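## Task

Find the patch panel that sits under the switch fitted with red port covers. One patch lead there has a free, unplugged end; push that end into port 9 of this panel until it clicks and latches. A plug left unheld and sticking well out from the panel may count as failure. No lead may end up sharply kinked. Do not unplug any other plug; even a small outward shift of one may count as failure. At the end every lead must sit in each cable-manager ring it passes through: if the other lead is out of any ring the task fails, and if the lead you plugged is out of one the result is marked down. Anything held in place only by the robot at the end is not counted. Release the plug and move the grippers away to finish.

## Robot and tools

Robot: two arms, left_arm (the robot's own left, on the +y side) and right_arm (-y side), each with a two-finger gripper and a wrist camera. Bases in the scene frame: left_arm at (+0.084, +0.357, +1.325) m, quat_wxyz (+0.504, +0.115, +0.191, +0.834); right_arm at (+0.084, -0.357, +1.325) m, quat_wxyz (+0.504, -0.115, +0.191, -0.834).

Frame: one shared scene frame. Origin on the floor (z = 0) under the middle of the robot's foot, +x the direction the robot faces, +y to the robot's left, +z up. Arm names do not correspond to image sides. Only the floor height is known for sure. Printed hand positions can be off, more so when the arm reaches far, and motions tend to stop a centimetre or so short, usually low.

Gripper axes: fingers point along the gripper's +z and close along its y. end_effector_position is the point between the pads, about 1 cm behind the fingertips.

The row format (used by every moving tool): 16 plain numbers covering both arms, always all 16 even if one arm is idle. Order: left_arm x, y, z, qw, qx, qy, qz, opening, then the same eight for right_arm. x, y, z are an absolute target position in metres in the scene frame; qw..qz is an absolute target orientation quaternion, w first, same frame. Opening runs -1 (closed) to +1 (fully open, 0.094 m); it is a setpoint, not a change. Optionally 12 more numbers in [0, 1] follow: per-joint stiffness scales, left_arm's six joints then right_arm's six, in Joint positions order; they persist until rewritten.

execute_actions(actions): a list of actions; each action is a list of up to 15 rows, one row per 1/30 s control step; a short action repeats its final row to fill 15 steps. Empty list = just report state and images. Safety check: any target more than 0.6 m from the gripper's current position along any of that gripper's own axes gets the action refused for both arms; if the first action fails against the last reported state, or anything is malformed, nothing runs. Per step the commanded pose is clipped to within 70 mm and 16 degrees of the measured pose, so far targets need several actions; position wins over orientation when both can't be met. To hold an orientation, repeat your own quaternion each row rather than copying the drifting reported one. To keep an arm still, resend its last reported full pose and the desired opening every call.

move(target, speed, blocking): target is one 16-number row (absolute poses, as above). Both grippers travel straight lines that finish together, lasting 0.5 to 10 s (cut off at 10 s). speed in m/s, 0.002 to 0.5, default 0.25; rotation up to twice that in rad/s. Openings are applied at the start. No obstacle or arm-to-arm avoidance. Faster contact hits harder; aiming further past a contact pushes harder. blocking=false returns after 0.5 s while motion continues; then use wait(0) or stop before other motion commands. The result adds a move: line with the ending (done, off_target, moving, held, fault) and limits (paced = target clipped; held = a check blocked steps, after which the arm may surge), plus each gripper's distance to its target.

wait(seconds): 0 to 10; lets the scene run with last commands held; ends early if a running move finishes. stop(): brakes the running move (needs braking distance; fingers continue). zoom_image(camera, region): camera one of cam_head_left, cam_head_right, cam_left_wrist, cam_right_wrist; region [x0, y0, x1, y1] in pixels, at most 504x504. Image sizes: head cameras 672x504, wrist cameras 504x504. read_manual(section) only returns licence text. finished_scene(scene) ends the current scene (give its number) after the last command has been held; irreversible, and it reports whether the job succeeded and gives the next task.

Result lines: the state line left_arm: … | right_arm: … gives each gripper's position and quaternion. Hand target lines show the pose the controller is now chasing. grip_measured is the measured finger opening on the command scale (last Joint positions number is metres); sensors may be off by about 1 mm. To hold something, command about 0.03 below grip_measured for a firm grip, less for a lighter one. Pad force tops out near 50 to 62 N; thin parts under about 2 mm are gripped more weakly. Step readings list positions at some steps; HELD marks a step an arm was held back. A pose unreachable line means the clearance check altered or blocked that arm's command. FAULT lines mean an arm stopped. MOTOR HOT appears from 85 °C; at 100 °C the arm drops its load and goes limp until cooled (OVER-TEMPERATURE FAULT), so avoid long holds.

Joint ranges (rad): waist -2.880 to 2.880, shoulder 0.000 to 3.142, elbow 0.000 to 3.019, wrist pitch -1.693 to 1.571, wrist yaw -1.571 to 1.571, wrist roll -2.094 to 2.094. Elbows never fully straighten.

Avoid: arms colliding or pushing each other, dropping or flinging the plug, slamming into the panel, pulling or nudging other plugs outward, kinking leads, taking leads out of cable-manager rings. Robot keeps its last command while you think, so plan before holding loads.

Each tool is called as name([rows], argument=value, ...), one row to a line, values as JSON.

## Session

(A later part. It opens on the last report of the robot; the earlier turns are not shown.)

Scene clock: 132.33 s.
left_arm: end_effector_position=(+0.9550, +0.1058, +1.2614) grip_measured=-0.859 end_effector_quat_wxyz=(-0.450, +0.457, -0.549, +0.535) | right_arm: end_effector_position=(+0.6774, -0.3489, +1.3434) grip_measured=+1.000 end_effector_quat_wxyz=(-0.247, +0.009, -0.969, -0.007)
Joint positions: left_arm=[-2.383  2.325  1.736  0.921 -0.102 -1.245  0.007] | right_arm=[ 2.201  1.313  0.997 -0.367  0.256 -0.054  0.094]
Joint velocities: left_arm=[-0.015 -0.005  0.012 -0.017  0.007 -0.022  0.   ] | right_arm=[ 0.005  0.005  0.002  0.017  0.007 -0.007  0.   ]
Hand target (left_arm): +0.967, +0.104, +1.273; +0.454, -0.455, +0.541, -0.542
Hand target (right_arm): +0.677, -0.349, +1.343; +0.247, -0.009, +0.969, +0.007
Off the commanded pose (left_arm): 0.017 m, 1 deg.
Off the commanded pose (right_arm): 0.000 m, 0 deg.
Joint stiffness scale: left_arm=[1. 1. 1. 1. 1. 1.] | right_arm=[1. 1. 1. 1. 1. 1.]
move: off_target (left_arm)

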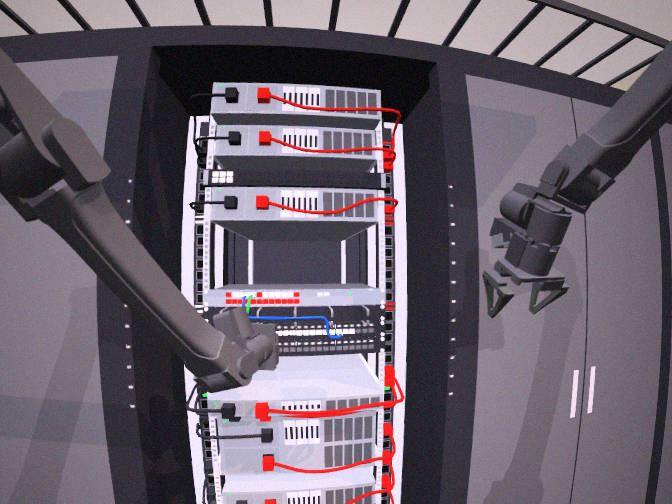

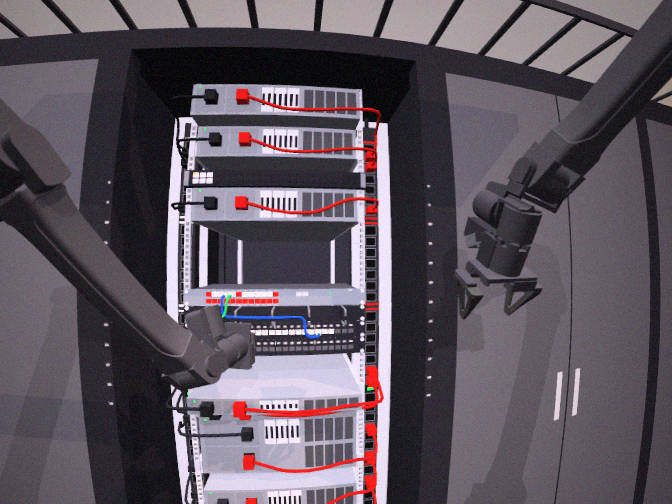

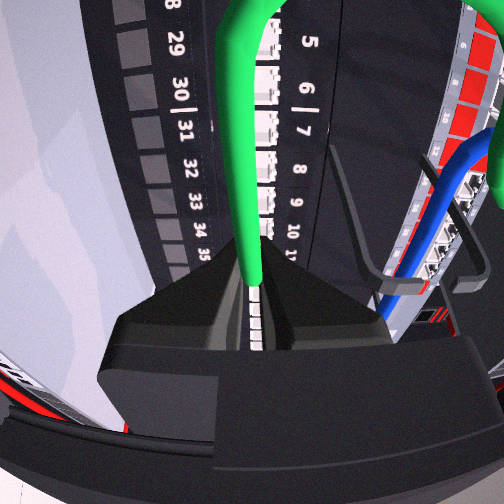

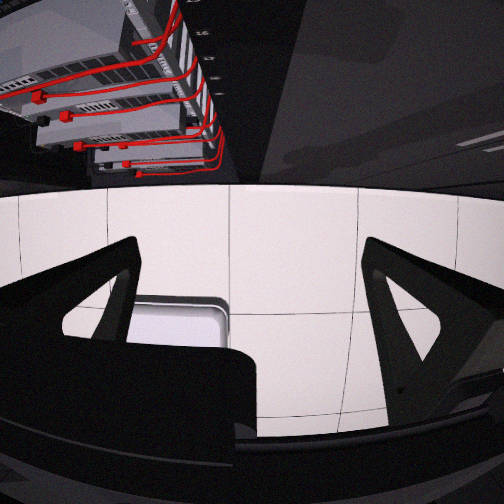

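execute_actions([
  [[0.977,0.103,1.272,0.454,-0.454,0.541,-0.541,-0.875,0.6774,-0.3489,1.3434,0.247,-0.009,0.969,0.007,1]],
])

zoom_image(camera="cam_left_wrist", region=[170,120,340,350])

Scene clock: 133.33 s.
left_arm: end_effector_position=(+0.9610, +0.1032, +1.2611) grip_measured=-0.859 end_effector_quat_wxyz=(-0.449, +0.456, -0.551, +0.536) | right_arm: end_effector_position=(+0.6774, -0.3489, +1.3434) grip_measured=+1.000 end_effector_quat_wxyz=(-0.247, +0.009, -0.969, -0.007)
Joint positions: left_arm=[-2.383  2.335  1.764  0.9   -0.097 -1.245  0.007] | right_arm=[ 2.201  1.313  0.997 -0.367  0.256 -0.054  0.094]
Joint velocities: left_arm=[-0.005 -0.015 -0.012  0.002 -0.022 -0.081 -0.001] | right_arm=[-0.005 -0.015 -0.007 -0.007 -0.081 -0.066  0.   ]
Hand target (left_arm): +0.975, +0.104, +1.273; +0.454, -0.455, +0.542, -0.542
Hand target (right_arm): +0.677, -0.349, +1.343; +0.247, -0.009, +0.969, +0.007
Off the commanded pose (left_arm): 0.019 m, 1 deg.
Off the commanded pose (right_arm): 0.000 m, 0 deg.
Joint stiffness scale: left_arm=[1. 1. 1. 1. 1. 1.] | right_arm=[1. 1. 1. 1. 1. 1.]
Step readings (end_effector_position):
0: left_arm (+0.9550, +0.1058, +1.2613) | right_arm (+0.6774, -0.3489, +1.3434)
1: left_arm (+0.9556, +0.1054, +1.2614) | right_arm (+0.6774, -0.3489, +1.3434)
2: left_arm (+0.9571, +0.1047, +1.2611) | right_arm (+0.6774, -0.3489, +1.3434)
4: left_arm (+0.9604, +0.1038, +1.2618) | right_arm (+0.6774, -0.3489, +1.3434)
8: left_arm (+0.9610, +0.1032, +1.2611) | right_arm (+0.6774, -0.3489, +1.3434)
15: end_effector_position above

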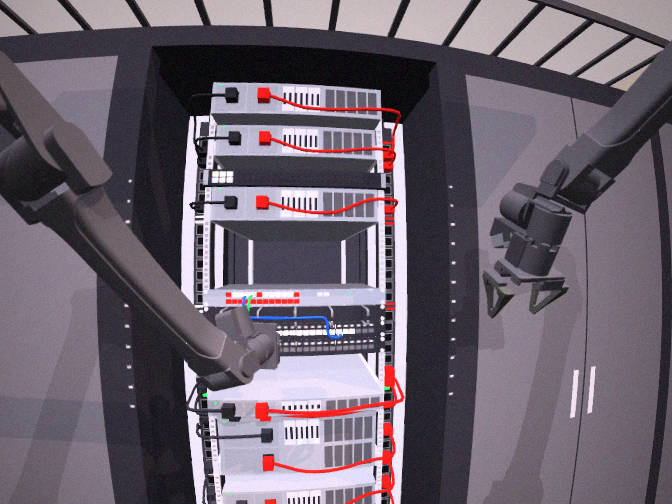

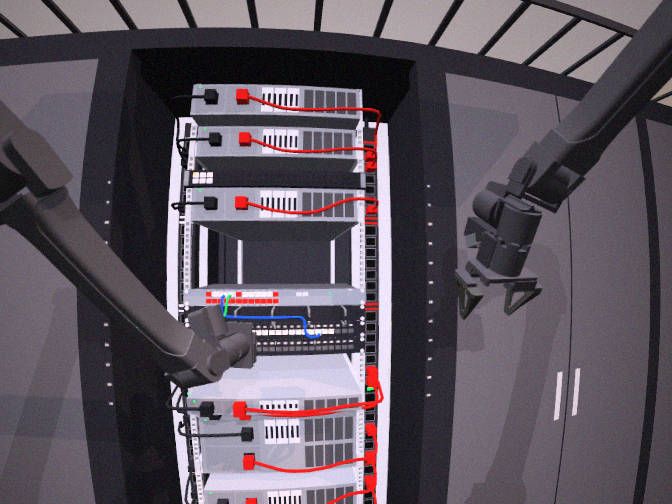

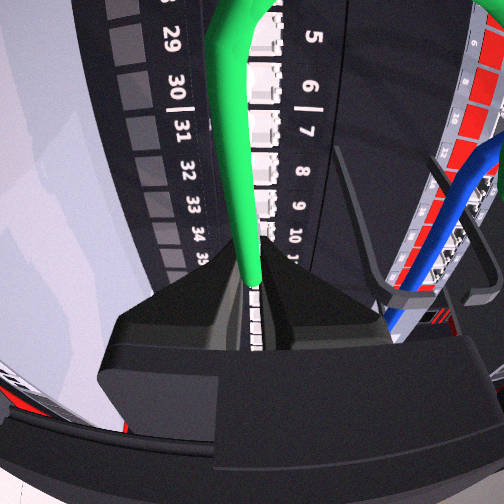

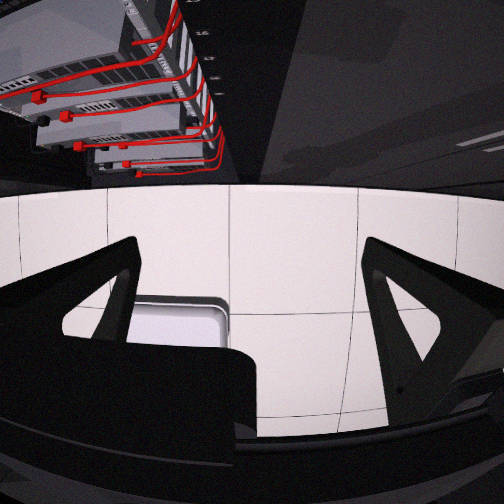

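Region (170, 120, 340, 350) of cam_left_wrist's 504x504 image, scaled by 2.191, with more detail than that image has; it fills the left 373 columns of this view, and the rest is white.

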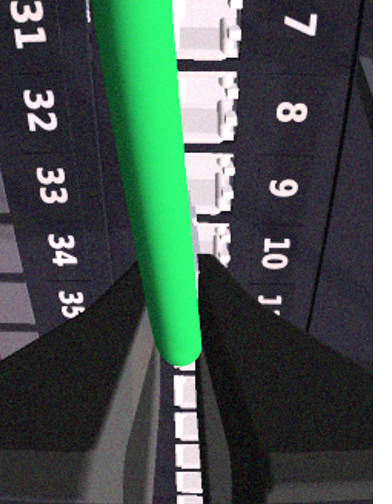

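execute_actions([
  [[0.977,0.108,1.274,0.4675,-0.4555,0.5286,-0.5426,-0.875,0.6774,-0.3489,1.3434,0.247,-0.009,0.969,0.007,1]],
])

zoom_image(camera="cam_left_wrist", region=[170,120,340,350])

Scene clock: 134.17 s.
left_arm: end_effector_position=(+0.9608, +0.1036, +1.2562) grip_measured=-0.859 end_effector_quat_wxyz=(-0.450, +0.460, -0.551, +0.532) | right_arm: end_effector_position=(+0.6774, -0.3489, +1.3434) grip_measured=+1.000 end_effector_quat_wxyz=(-0.247, +0.009, -0.969, -0.007)
Joint positions: left_arm=[-2.383  2.343  1.768  0.9   -0.109 -1.245  0.007] | right_arm=[ 2.201  1.313  0.997 -0.367  0.256 -0.054  0.094]
Joint velocities: left_arm=[ 0.005 -0.005  0.007 -0.007  0.007 -0.007 -0.   ] | right_arm=[ 0.015 -0.005  0.012 -0.012 -0.037  0.051  0.   ]
Hand target (left_arm): +0.975, +0.109, +1.275; +0.467, -0.456, +0.529, -0.543
Hand target (right_arm): +0.677, -0.349, +1.343; +0.247, -0.009, +0.969, +0.007
Off the commanded pose (left_arm): 0.025 m, 4 deg.
Off the commanded pose (right_arm): 0.000 m, 0 deg.
Joint stiffness scale: left_arm=[1. 1. 1. 1. 1. 1.] | right_arm=[1. 1. 1. 1. 1. 1.]
Step readings (end_effector_position):
0: left_arm (+0.9610, +0.1032, +1.2611) | right_arm (+0.6774, -0.3489, +1.3434)
1: left_arm (+0.9609, +0.1036, +1.2607) | right_arm (+0.6774, -0.3489, +1.3434)
2: left_arm (+0.9612, +0.1040, +1.2606) | right_arm (+0.6774, -0.3489, +1.3434)
4: left_arm (+0.9610, +0.1039, +1.2594) | right_arm (+0.6774, -0.3489, +1.3434)
8: left_arm (+0.9607, +0.1038, +1.2577) | right_arm (+0.6774, -0.3489, +1.3434)
15: end_effector_position above

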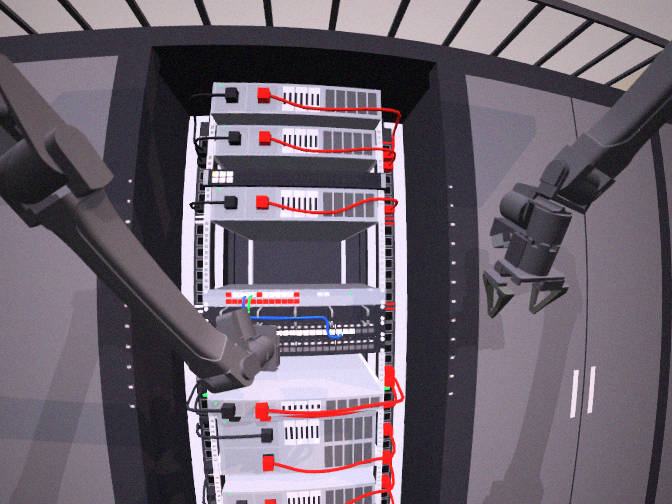

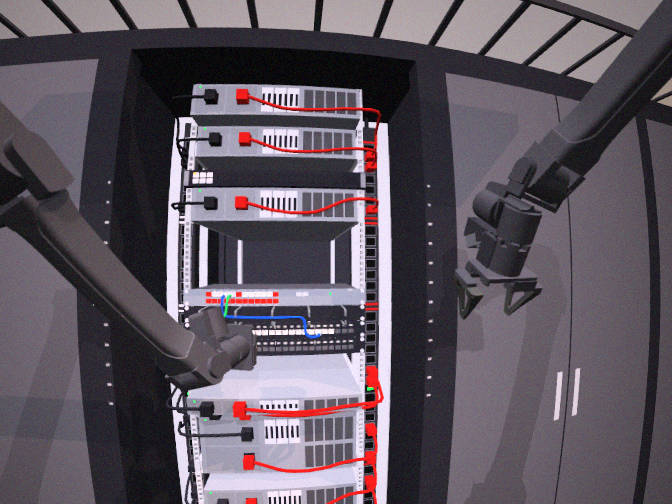

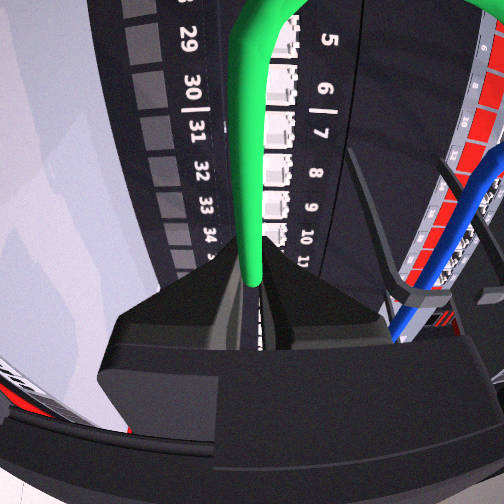

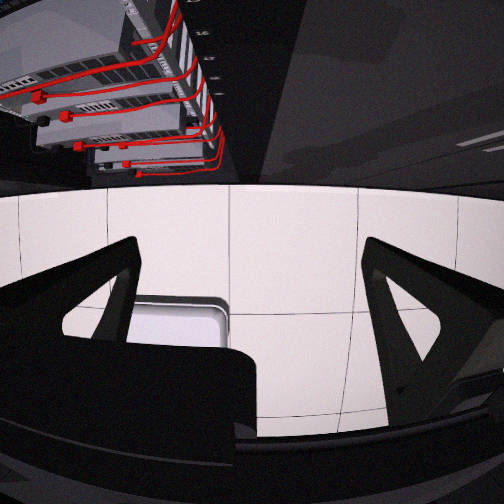

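Region (170, 120, 340, 350) of cam_left_wrist's 504x504 image, scaled by 2.191, with more detail than that image has; it fills the left 373 columns of this view, and the rest is white.

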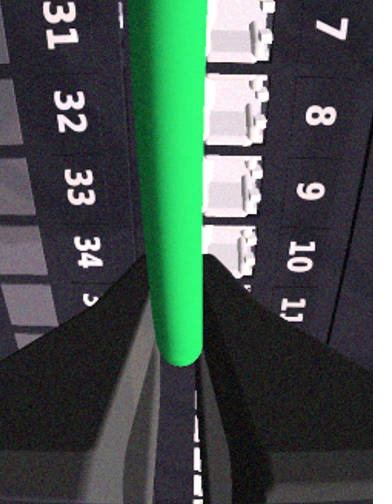

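execute_actions([
  [[0.977,0.11,1.282,0.4755,-0.4472,0.5191,-0.5518,-0.875,0.6774,-0.3489,1.3434,0.247,-0.009,0.969,0.007,1]],
])

zoom_image(camera="cam_left_wrist", region=[170,120,340,350])

Scene clock: 135.00 s.
left_arm: end_effector_position=(+0.9608, +0.1037, +1.2604) grip_measured=-0.859 end_effector_quat_wxyz=(-0.454, +0.456, -0.545, +0.538) | right_arm: end_effector_position=(+0.6774, -0.3489, +1.3434) grip_measured=+1.000 end_effector_quat_wxyz=(-0.247, +0.009, -0.969, -0.007)
Joint positions: left_arm=[-2.383  2.345  1.769  0.92  -0.101 -1.245  0.007] | right_arm=[ 2.201  1.313  0.997 -0.367  0.256 -0.054  0.094]
Joint velocities: left_arm=[-0.015  0.005 -0.002  0.007 -0.037 -0.037 -0.001] | right_arm=[-0.005 -0.015 -0.002 -0.012  0.022 -0.037  0.   ]
Hand target (left_arm): +0.975, +0.111, +1.282; +0.475, -0.448, +0.519, -0.552
Hand target (right_arm): +0.677, -0.349, +1.343; +0.247, -0.009, +0.969, +0.007
Off the commanded pose (left_arm): 0.028 m, 4 deg.
Off the commanded pose (right_arm): 0.000 m, 0 deg.
Joint stiffness scale: left_arm=[1. 1. 1. 1. 1. 1.] | right_arm=[1. 1. 1. 1. 1. 1.]
Step readings (end_effector_position):
0: left_arm (+0.9608, +0.1036, +1.2562) | right_arm (+0.6774, -0.3489, +1.3434)
1: left_arm (+0.9607, +0.1033, +1.2568) | right_arm (+0.6774, -0.3489, +1.3434)
2: left_arm (+0.9606, +0.1033, +1.2581) | right_arm (+0.6774, -0.3489, +1.3434)
4: left_arm (+0.9607, +0.1037, +1.2599) | right_arm (+0.6774, -0.3489, +1.3434)
8: left_arm (+0.9608, +0.1037, +1.2604) | right_arm (+0.6774, -0.3489, +1.3434)
15: end_effector_position above

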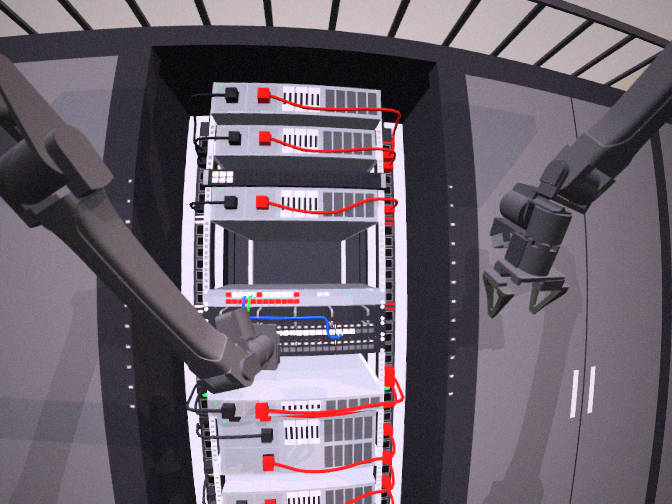

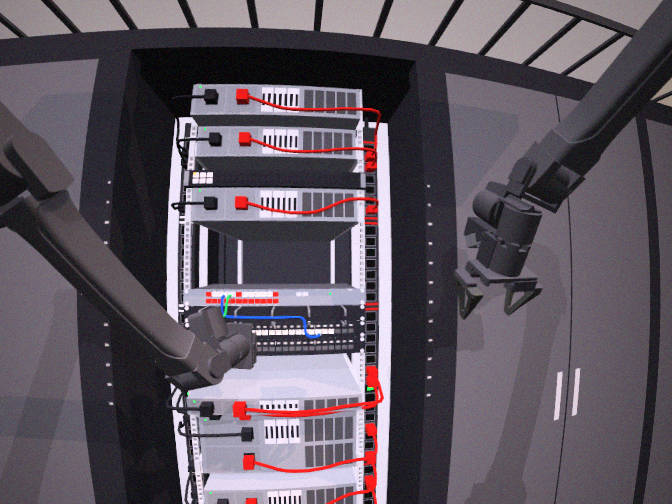

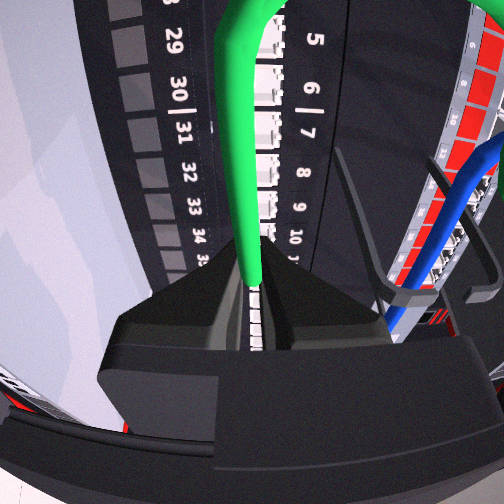

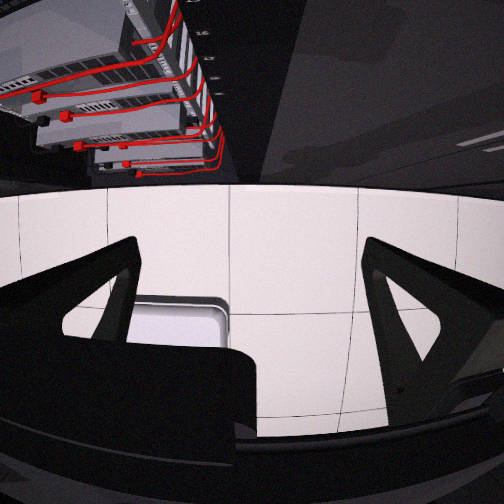

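Region (170, 120, 340, 350) of cam_left_wrist's 504x504 image, scaled by 2.191, with more detail than that image has; it fills the left 373 columns of this view, and the rest is white.

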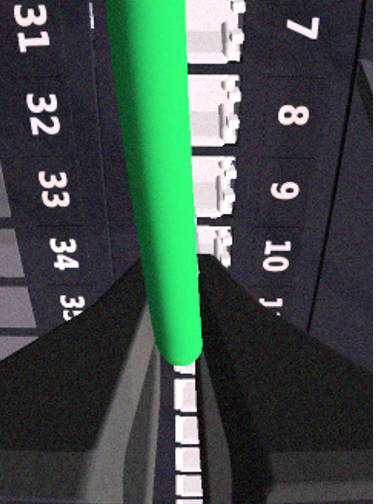

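execute_actions([
  [[0.977,0.115,1.286,0.4866,-0.4498,0.5083,-0.5499,-0.875,0.6774,-0.3489,1.3434,0.247,-0.009,0.969,0.007,1]],
])

zoom_image(camera="cam_left_wrist", region=[170,120,340,350])

Scene clock: 135.73 s.
left_arm: end_effector_position=(+0.9610, +0.1077, +1.2640) grip_measured=-0.859 end_effector_quat_wxyz=(-0.463, +0.458, -0.534, +0.539) | right_arm: end_effector_position=(+0.6774, -0.3489, +1.3434) grip_measured=+1.000 end_effector_quat_wxyz=(-0.247, +0.009, -0.969, -0.007)
Joint positions: left_arm=[-2.383  2.347  1.769  0.947 -0.116 -1.245  0.007] | right_arm=[ 2.201  1.313  0.997 -0.367  0.256 -0.054  0.094]
Joint velocities: left_arm=[ 0.005  0.015  0.002  0.002  0.037 -0.007  0.001] | right_arm=[-0.015 -0.005 -0.007 -0.017  0.022 -0.066  0.   ]
Hand target (left_arm): +0.975, +0.116, +1.286; +0.486, -0.451, +0.508, -0.550
Hand target (right_arm): +0.677, -0.349, +1.343; +0.247, -0.009, +0.969, +0.007
Off the commanded pose (left_arm): 0.028 m, 4 deg.
Off the commanded pose (right_arm): 0.000 m, 0 deg.
Joint stiffness scale: left_arm=[1. 1. 1. 1. 1. 1.] | right_arm=[1. 1. 1. 1. 1. 1.]
Step readings (end_effector_position):
0: left_arm (+0.9608, +0.1037, +1.2604) | right_arm (+0.6774, -0.3489, +1.3434)
1: left_arm (+0.9610, +0.1050, +1.2611) | right_arm (+0.6774, -0.3489, +1.3434)
2: left_arm (+0.9610, +0.1062, +1.2621) | right_arm (+0.6774, -0.3489, +1.3434)
4: left_arm (+0.9610, +0.1071, +1.2630) | right_arm (+0.6774, -0.3489, +1.3434)
8: left_arm (+0.9610, +0.1077, +1.2639) | right_arm (+0.6774, -0.3489, +1.3434)
15: end_effector_position above

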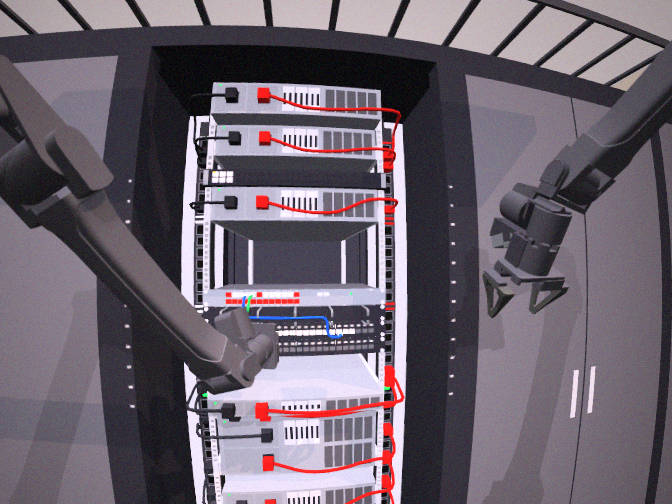

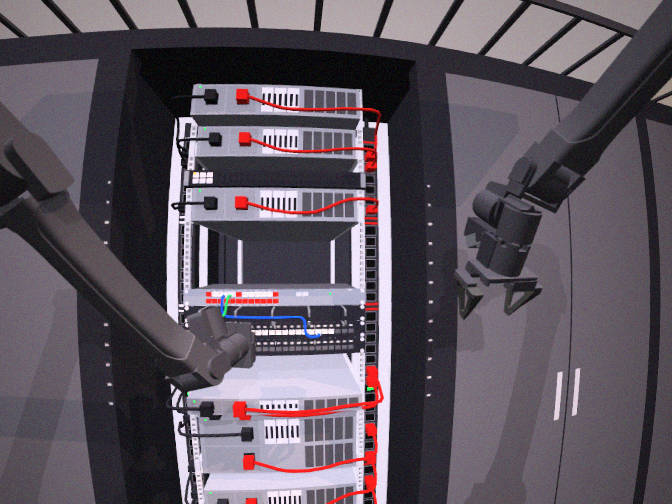

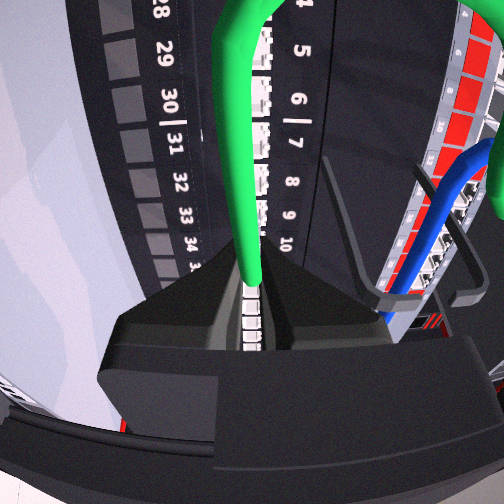

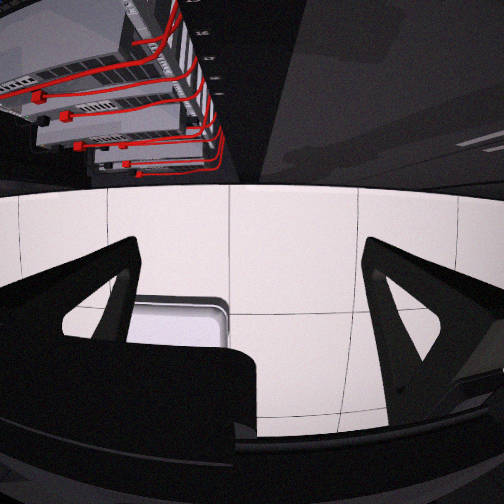

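Region (170, 120, 340, 350) of cam_left_wrist's 504x504 image, scaled by 2.191, with more detail than that image has; it fills the left 373 columns of this view, and the rest is white.

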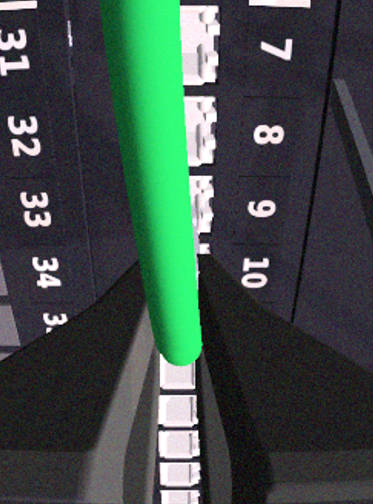

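execute_actions([
  [[0.986,0.113,1.286,0.4866,-0.4498,0.5083,-0.5499,-0.875,0.6774,-0.3489,1.3434,0.247,-0.009,0.969,0.007,1]],
])

zoom_image(camera="cam_left_wrist", region=[170,120,340,350])

Scene clock: 136.40 s.
left_arm: end_effector_position=(+0.9639, +0.1075, +1.2648) grip_measured=-0.860 end_effector_quat_wxyz=(-0.466, +0.458, -0.530, +0.540) | right_arm: end_effector_position=(+0.6774, -0.3489, +1.3434) grip_measured=+1.000 end_effector_quat_wxyz=(-0.247, +0.009, -0.969, -0.007)
Joint positions: left_arm=[-2.383  2.356  1.784  0.95  -0.118 -1.245  0.007] | right_arm=[ 2.201  1.313  0.997 -0.367  0.256 -0.054  0.094]
Joint velocities: left_arm=[ 0.005 -0.024 -0.002 -0.017  0.037 -0.066 -0.001] | right_arm=[-0.005 -0.015 -0.022 -0.012 -0.007  0.051  0.   ]
Hand target (left_arm): +0.983, +0.114, +1.287; +0.486, -0.450, +0.508, -0.550
Hand target (right_arm): +0.677, -0.349, +1.343; +0.247, -0.009, +0.969, +0.007
Off the commanded pose (left_arm): 0.031 m, 4 deg.
Off the commanded pose (right_arm): 0.000 m, 0 deg.
Joint stiffness scale: left_arm=[1. 1. 1. 1. 1. 1.] | right_arm=[1. 1. 1. 1. 1. 1.]
Step readings (end_effector_position):
0: left_arm (+0.9610, +0.1077, +1.2640) | right_arm (+0.6774, -0.3489, +1.3434)
1: left_arm (+0.9619, +0.1078, +1.2650) | right_arm (+0.6774, -0.3489, +1.3434)
2: left_arm (+0.9635, +0.1075, +1.2655) | right_arm (+0.6774, -0.3489, +1.3434)
4: left_arm (+0.9639, +0.1075, +1.2647) | right_arm (+0.6774, -0.3489, +1.3434)
8: left_arm (+0.9639, +0.1075, +1.2648) | right_arm (+0.6774, -0.3489, +1.3434)
15: end_effector_position above

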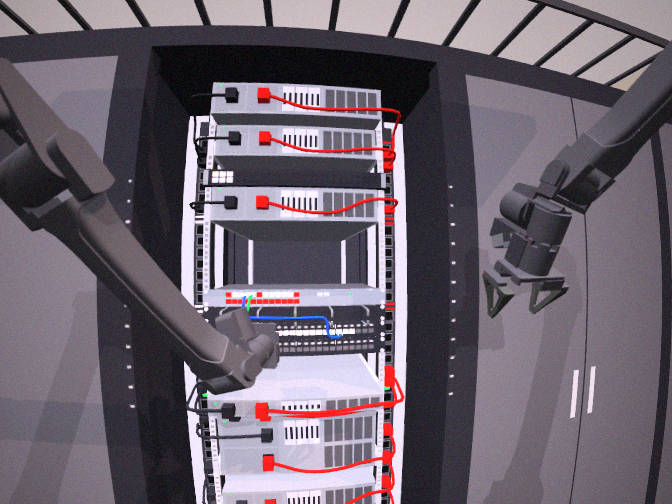

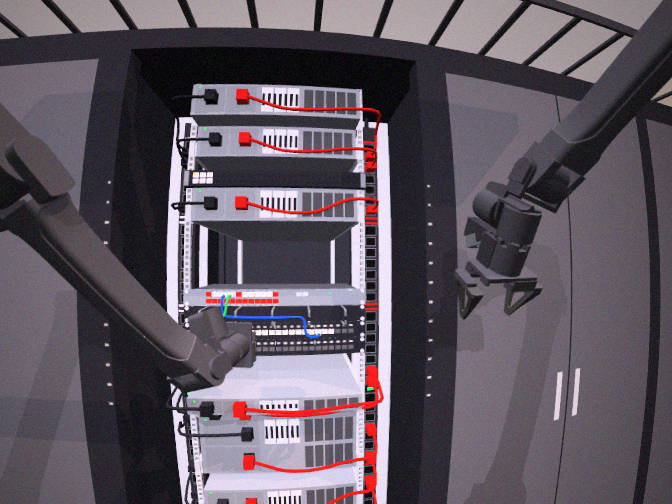

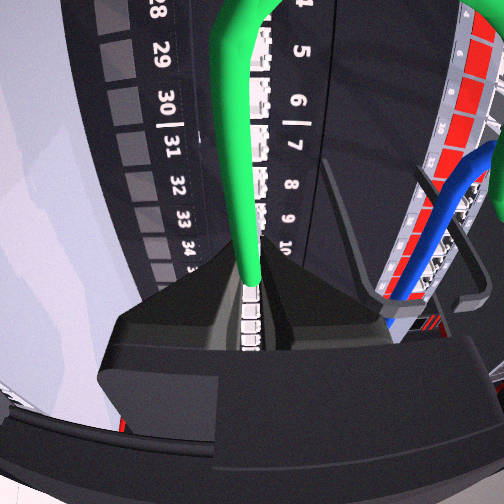

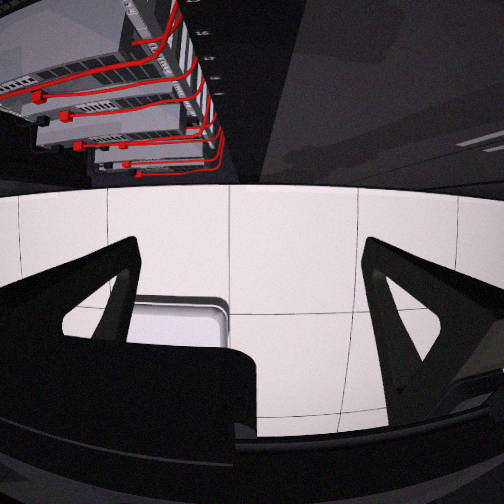

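Region (170, 120, 340, 350) of cam_left_wrist's 504x504 image, scaled by 2.191, with more detail than that image has; it fills the left 373 columns of this view, and the rest is white.

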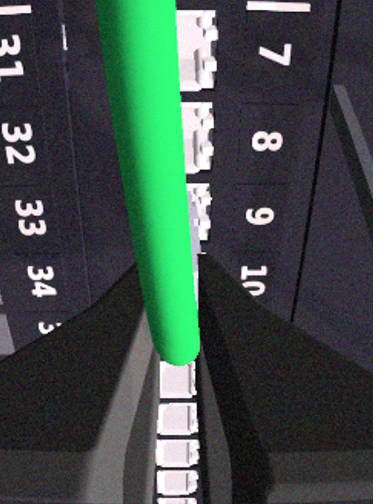

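execute_actions([
  [[0.993,0.112,1.284,0.4866,-0.4498,0.5083,-0.5499,-0.875,0.6774,-0.3489,1.3434,0.247,-0.009,0.969,0.007,1]],
])

zoom_image(camera="cam_left_wrist", region=[170,120,340,350])

Scene clock: 137.10 s.
left_arm: end_effector_position=(+0.9642, +0.1074, +1.2646) grip_measured=-0.860 end_effector_quat_wxyz=(-0.468, +0.457, -0.529, +0.541) | right_arm: end_effector_position=(+0.6774, -0.3489, +1.3434) grip_measured=+1.000 end_effector_quat_wxyz=(-0.247, +0.009, -0.969, -0.007)
Joint positions: left_arm=[-2.383  2.359  1.788  0.955 -0.119 -1.245  0.007] | right_arm=[ 2.201  1.313  0.997 -0.367  0.256 -0.054  0.094]
Joint velocities: left_arm=[-0.015 -0.015 -0.007  0.012  0.081  0.022  0.   ] | right_arm=[-0.015 -0.005  0.007  0.007 -0.081 -0.022  0.   ]
Hand target (left_arm): +0.988, +0.114, +1.286; +0.486, -0.450, +0.508, -0.550
Hand target (right_arm): +0.677, -0.349, +1.343; +0.247, -0.009, +0.969, +0.007
Off the commanded pose (left_arm): 0.035 m, 3 deg.
Off the commanded pose (right_arm): 0.000 m, 0 deg.
Joint stiffness scale: left_arm=[1. 1. 1. 1. 1. 1.] | right_arm=[1. 1. 1. 1. 1. 1.]
Step readings (end_effector_position):
0: left_arm (+0.9639, +0.1075, +1.2648) | right_arm (+0.6774, -0.3489, +1.3434)
1: left_arm (+0.9643, +0.1076, +1.2651) | right_arm (+0.6774, -0.3489, +1.3434)
2: left_arm (+0.9643, +0.1075, +1.2648) | right_arm (+0.6774, -0.3489, +1.3434)
4: left_arm (+0.9642, +0.1074, +1.2646) | right_arm (+0.6774, -0.3489, +1.3434)
8: left_arm (+0.9642, +0.1074, +1.2646) | right_arm (+0.6774, -0.3489, +1.3434)
15: end_effector_position above

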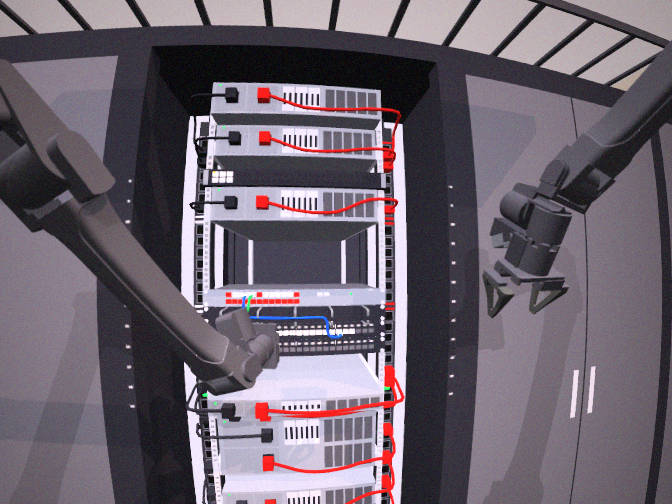

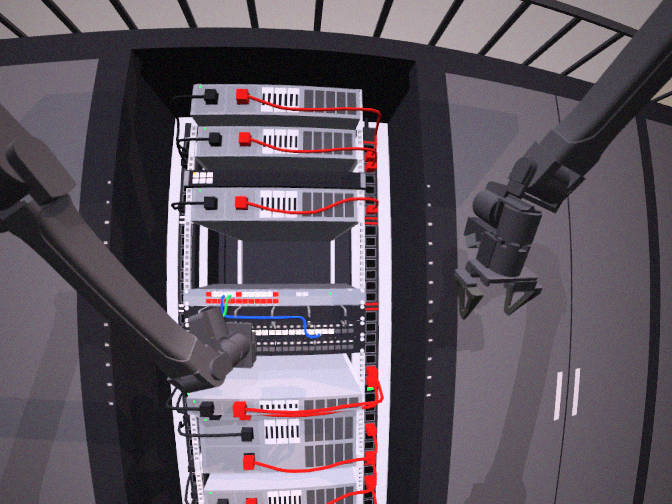

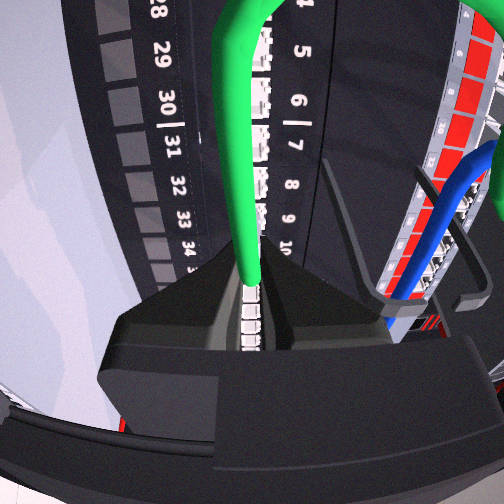

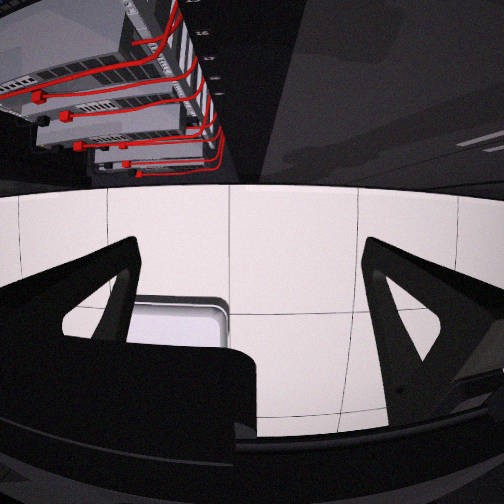

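Region (170, 120, 340, 350) of cam_left_wrist's 504x504 image, scaled by 2.191, with more detail than that image has; it fills the left 373 columns of this view, and the rest is white.

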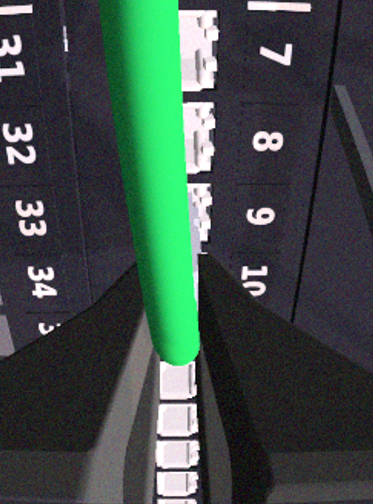

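zoom_image(camera="cam_left_wrist", region=[235,185,295,245])

zoom_image(camera="cam_left_wrist", region=[300,220,504,380])

zoom_image(camera="cam_head_right", region=[180,280,300,380])

Region (235, 185, 295, 245) of cam_left_wrist's 504x504 image, scaled by 8.400, with more detail than that image has.

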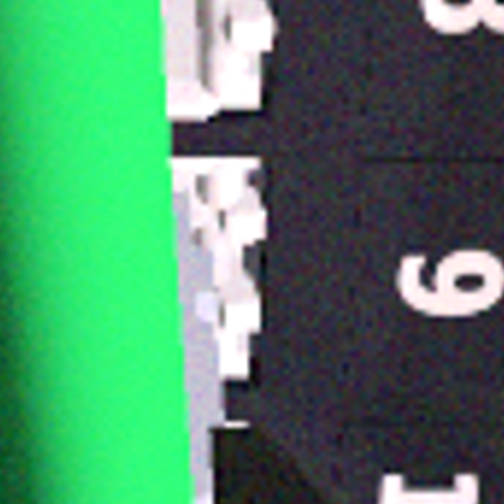

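Region (300, 220, 504, 380) of cam_left_wrist's 504x504 image, scaled by 2.471, with more detail than that image has; it fills the top 395 rows of this view, and the rest is white.

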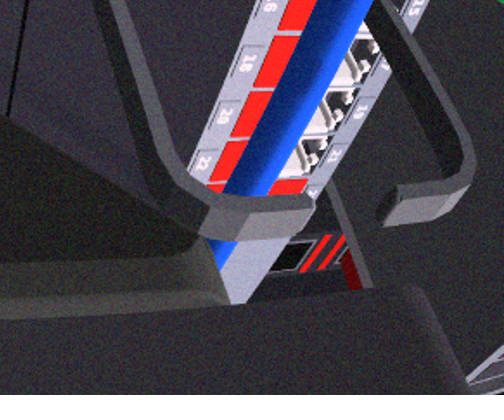

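Region (180, 280, 300, 380) of cam_head_right's 672x504 image, scaled by 4.200, with more detail than that image has.

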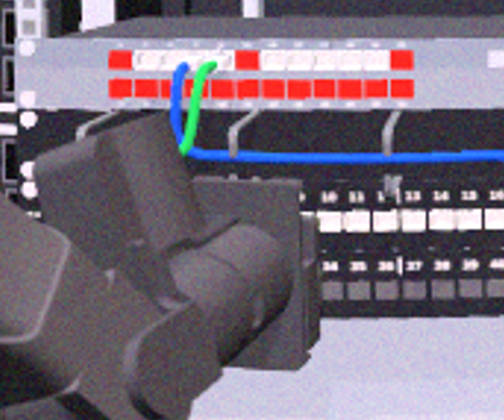

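execute_actions([
  [[0.99,0.112,1.280,0.4866,-0.4498,0.5083,-0.5499,-0.875,0.6774,-0.3489,1.3434,0.247,-0.009,0.969,0.007,1]],
  [[0.99,0.112,1.276,0.4866,-0.4498,0.5083,-0.5499,-0.875,0.6774,-0.3489,1.3434,0.247,-0.009,0.969,0.007,1]],
])

zoom_image(camera="cam_left_wrist", region=[215,175,295,255])

Scene clock: 138.87 s.
left_arm: end_effector_position=(+0.9640, +0.1073, +1.2641) grip_measured=-0.860 end_effector_quat_wxyz=(-0.471, +0.456, -0.524, +0.544) | right_arm: end_effector_position=(+0.6774, -0.3489, +1.3434) grip_measured=+1.000 end_effector_quat_wxyz=(-0.247, +0.009, -0.969, -0.007)
Joint positions: left_arm=[-2.383  2.368  1.794  0.972 -0.119 -1.245  0.007] | right_arm=[ 2.201  1.313  0.997 -0.367  0.256 -0.054  0.094]
Joint velocities: left_arm=[ 0.005 -0.005 -0.002  0.022  0.007 -0.066 -0.   ] | right_arm=[-0.024 -0.005 -0.007  0.007 -0.022 -0.066  0.   ]
Hand target (left_arm): +0.986, +0.114, +1.277; +0.486, -0.450, +0.508, -0.550
Hand target (right_arm): +0.677, -0.349, +1.343; +0.247, -0.009, +0.969, +0.007
Off the commanded pose (left_arm): 0.029 m, 3 deg.
Off the commanded pose (right_arm): 0.000 m, 0 deg.
Joint stiffness scale: left_arm=[1. 1. 1. 1. 1. 1.] | right_arm=[1. 1. 1. 1. 1. 1.]
Step readings (end_effector_position; steps 1 to 15: 1st action; 16 to 30: 2nd action):
0: left_arm (+0.9642, +0.1074, +1.2646) | right_arm (+0.6774, -0.3489, +1.3434)
1: left_arm (+0.9641, +0.1074, +1.2645) | right_arm (+0.6774, -0.3489, +1.3434)
2: left_arm (+0.9640, +0.1074, +1.2644) | right_arm (+0.6774, -0.3489, +1.3434)
4: left_arm (+0.9642, +0.1074, +1.2646) | right_arm (+0.6774, -0.3489, +1.3434)
8: left_arm (+0.9640, +0.1074, +1.2642) | right_arm (+0.6774, -0.3489, +1.3434)
15: left_arm (+0.9640, +0.1074, +1.2642) | right_arm (+0.6774, -0.3489, +1.3434)
16: left_arm (+0.9641, +0.1073, +1.2642) | right_arm (+0.6774, -0.3489, +1.3434)
17: left_arm (+0.9640, +0.1073, +1.2641) | right_arm (+0.6774, -0.3489, +1.3434)
19: left_arm (+0.9641, +0.1073, +1.2641) | right_arm (+0.6774, -0.3489, +1.3434)
23: left_arm (+0.9640, +0.1073, +1.2641) | right_arm (+0.6774, -0.3489, +1.3434)
30: end_effector_position above

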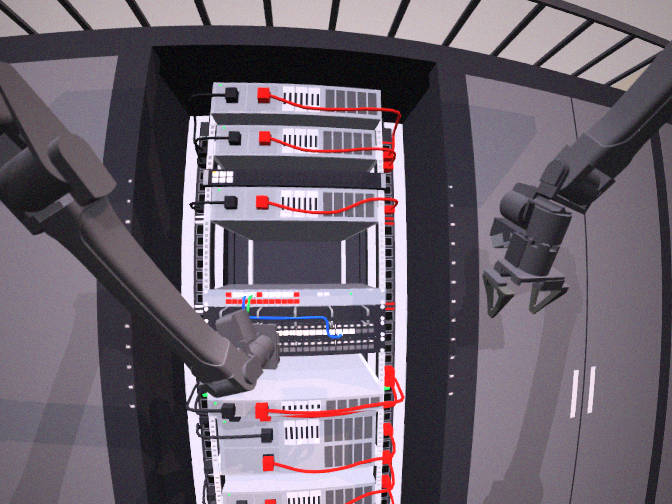

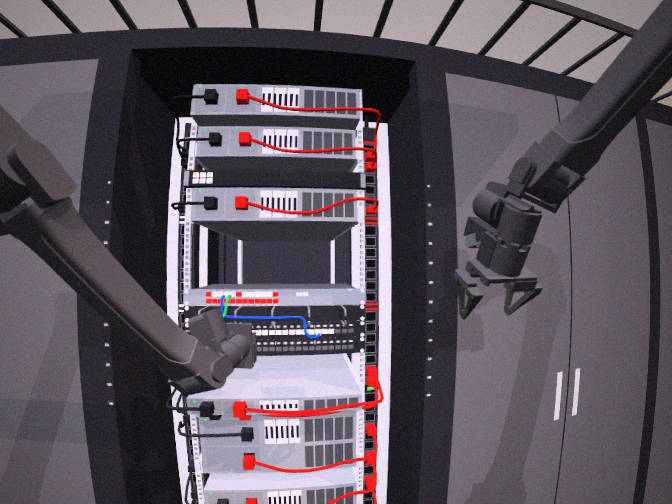

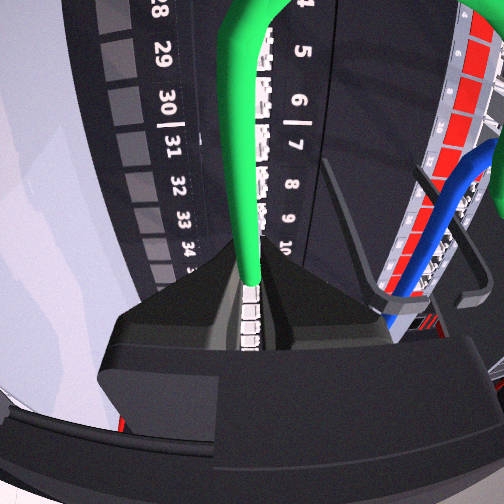

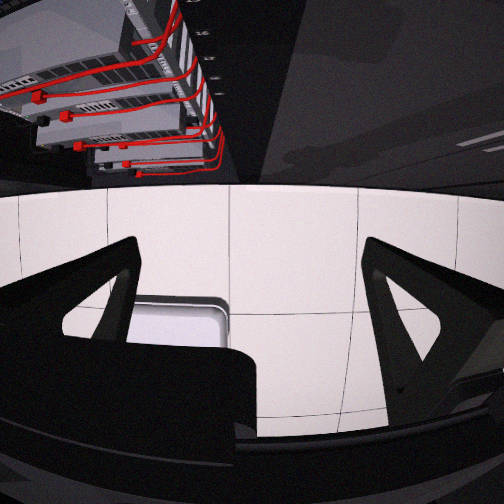

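Region (215, 175, 295, 255) of cam_left_wrist's 504x504 image, scaled by 6.300, with more detail than that image has.

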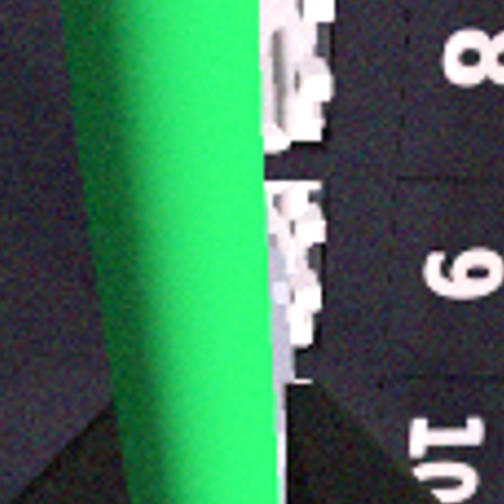

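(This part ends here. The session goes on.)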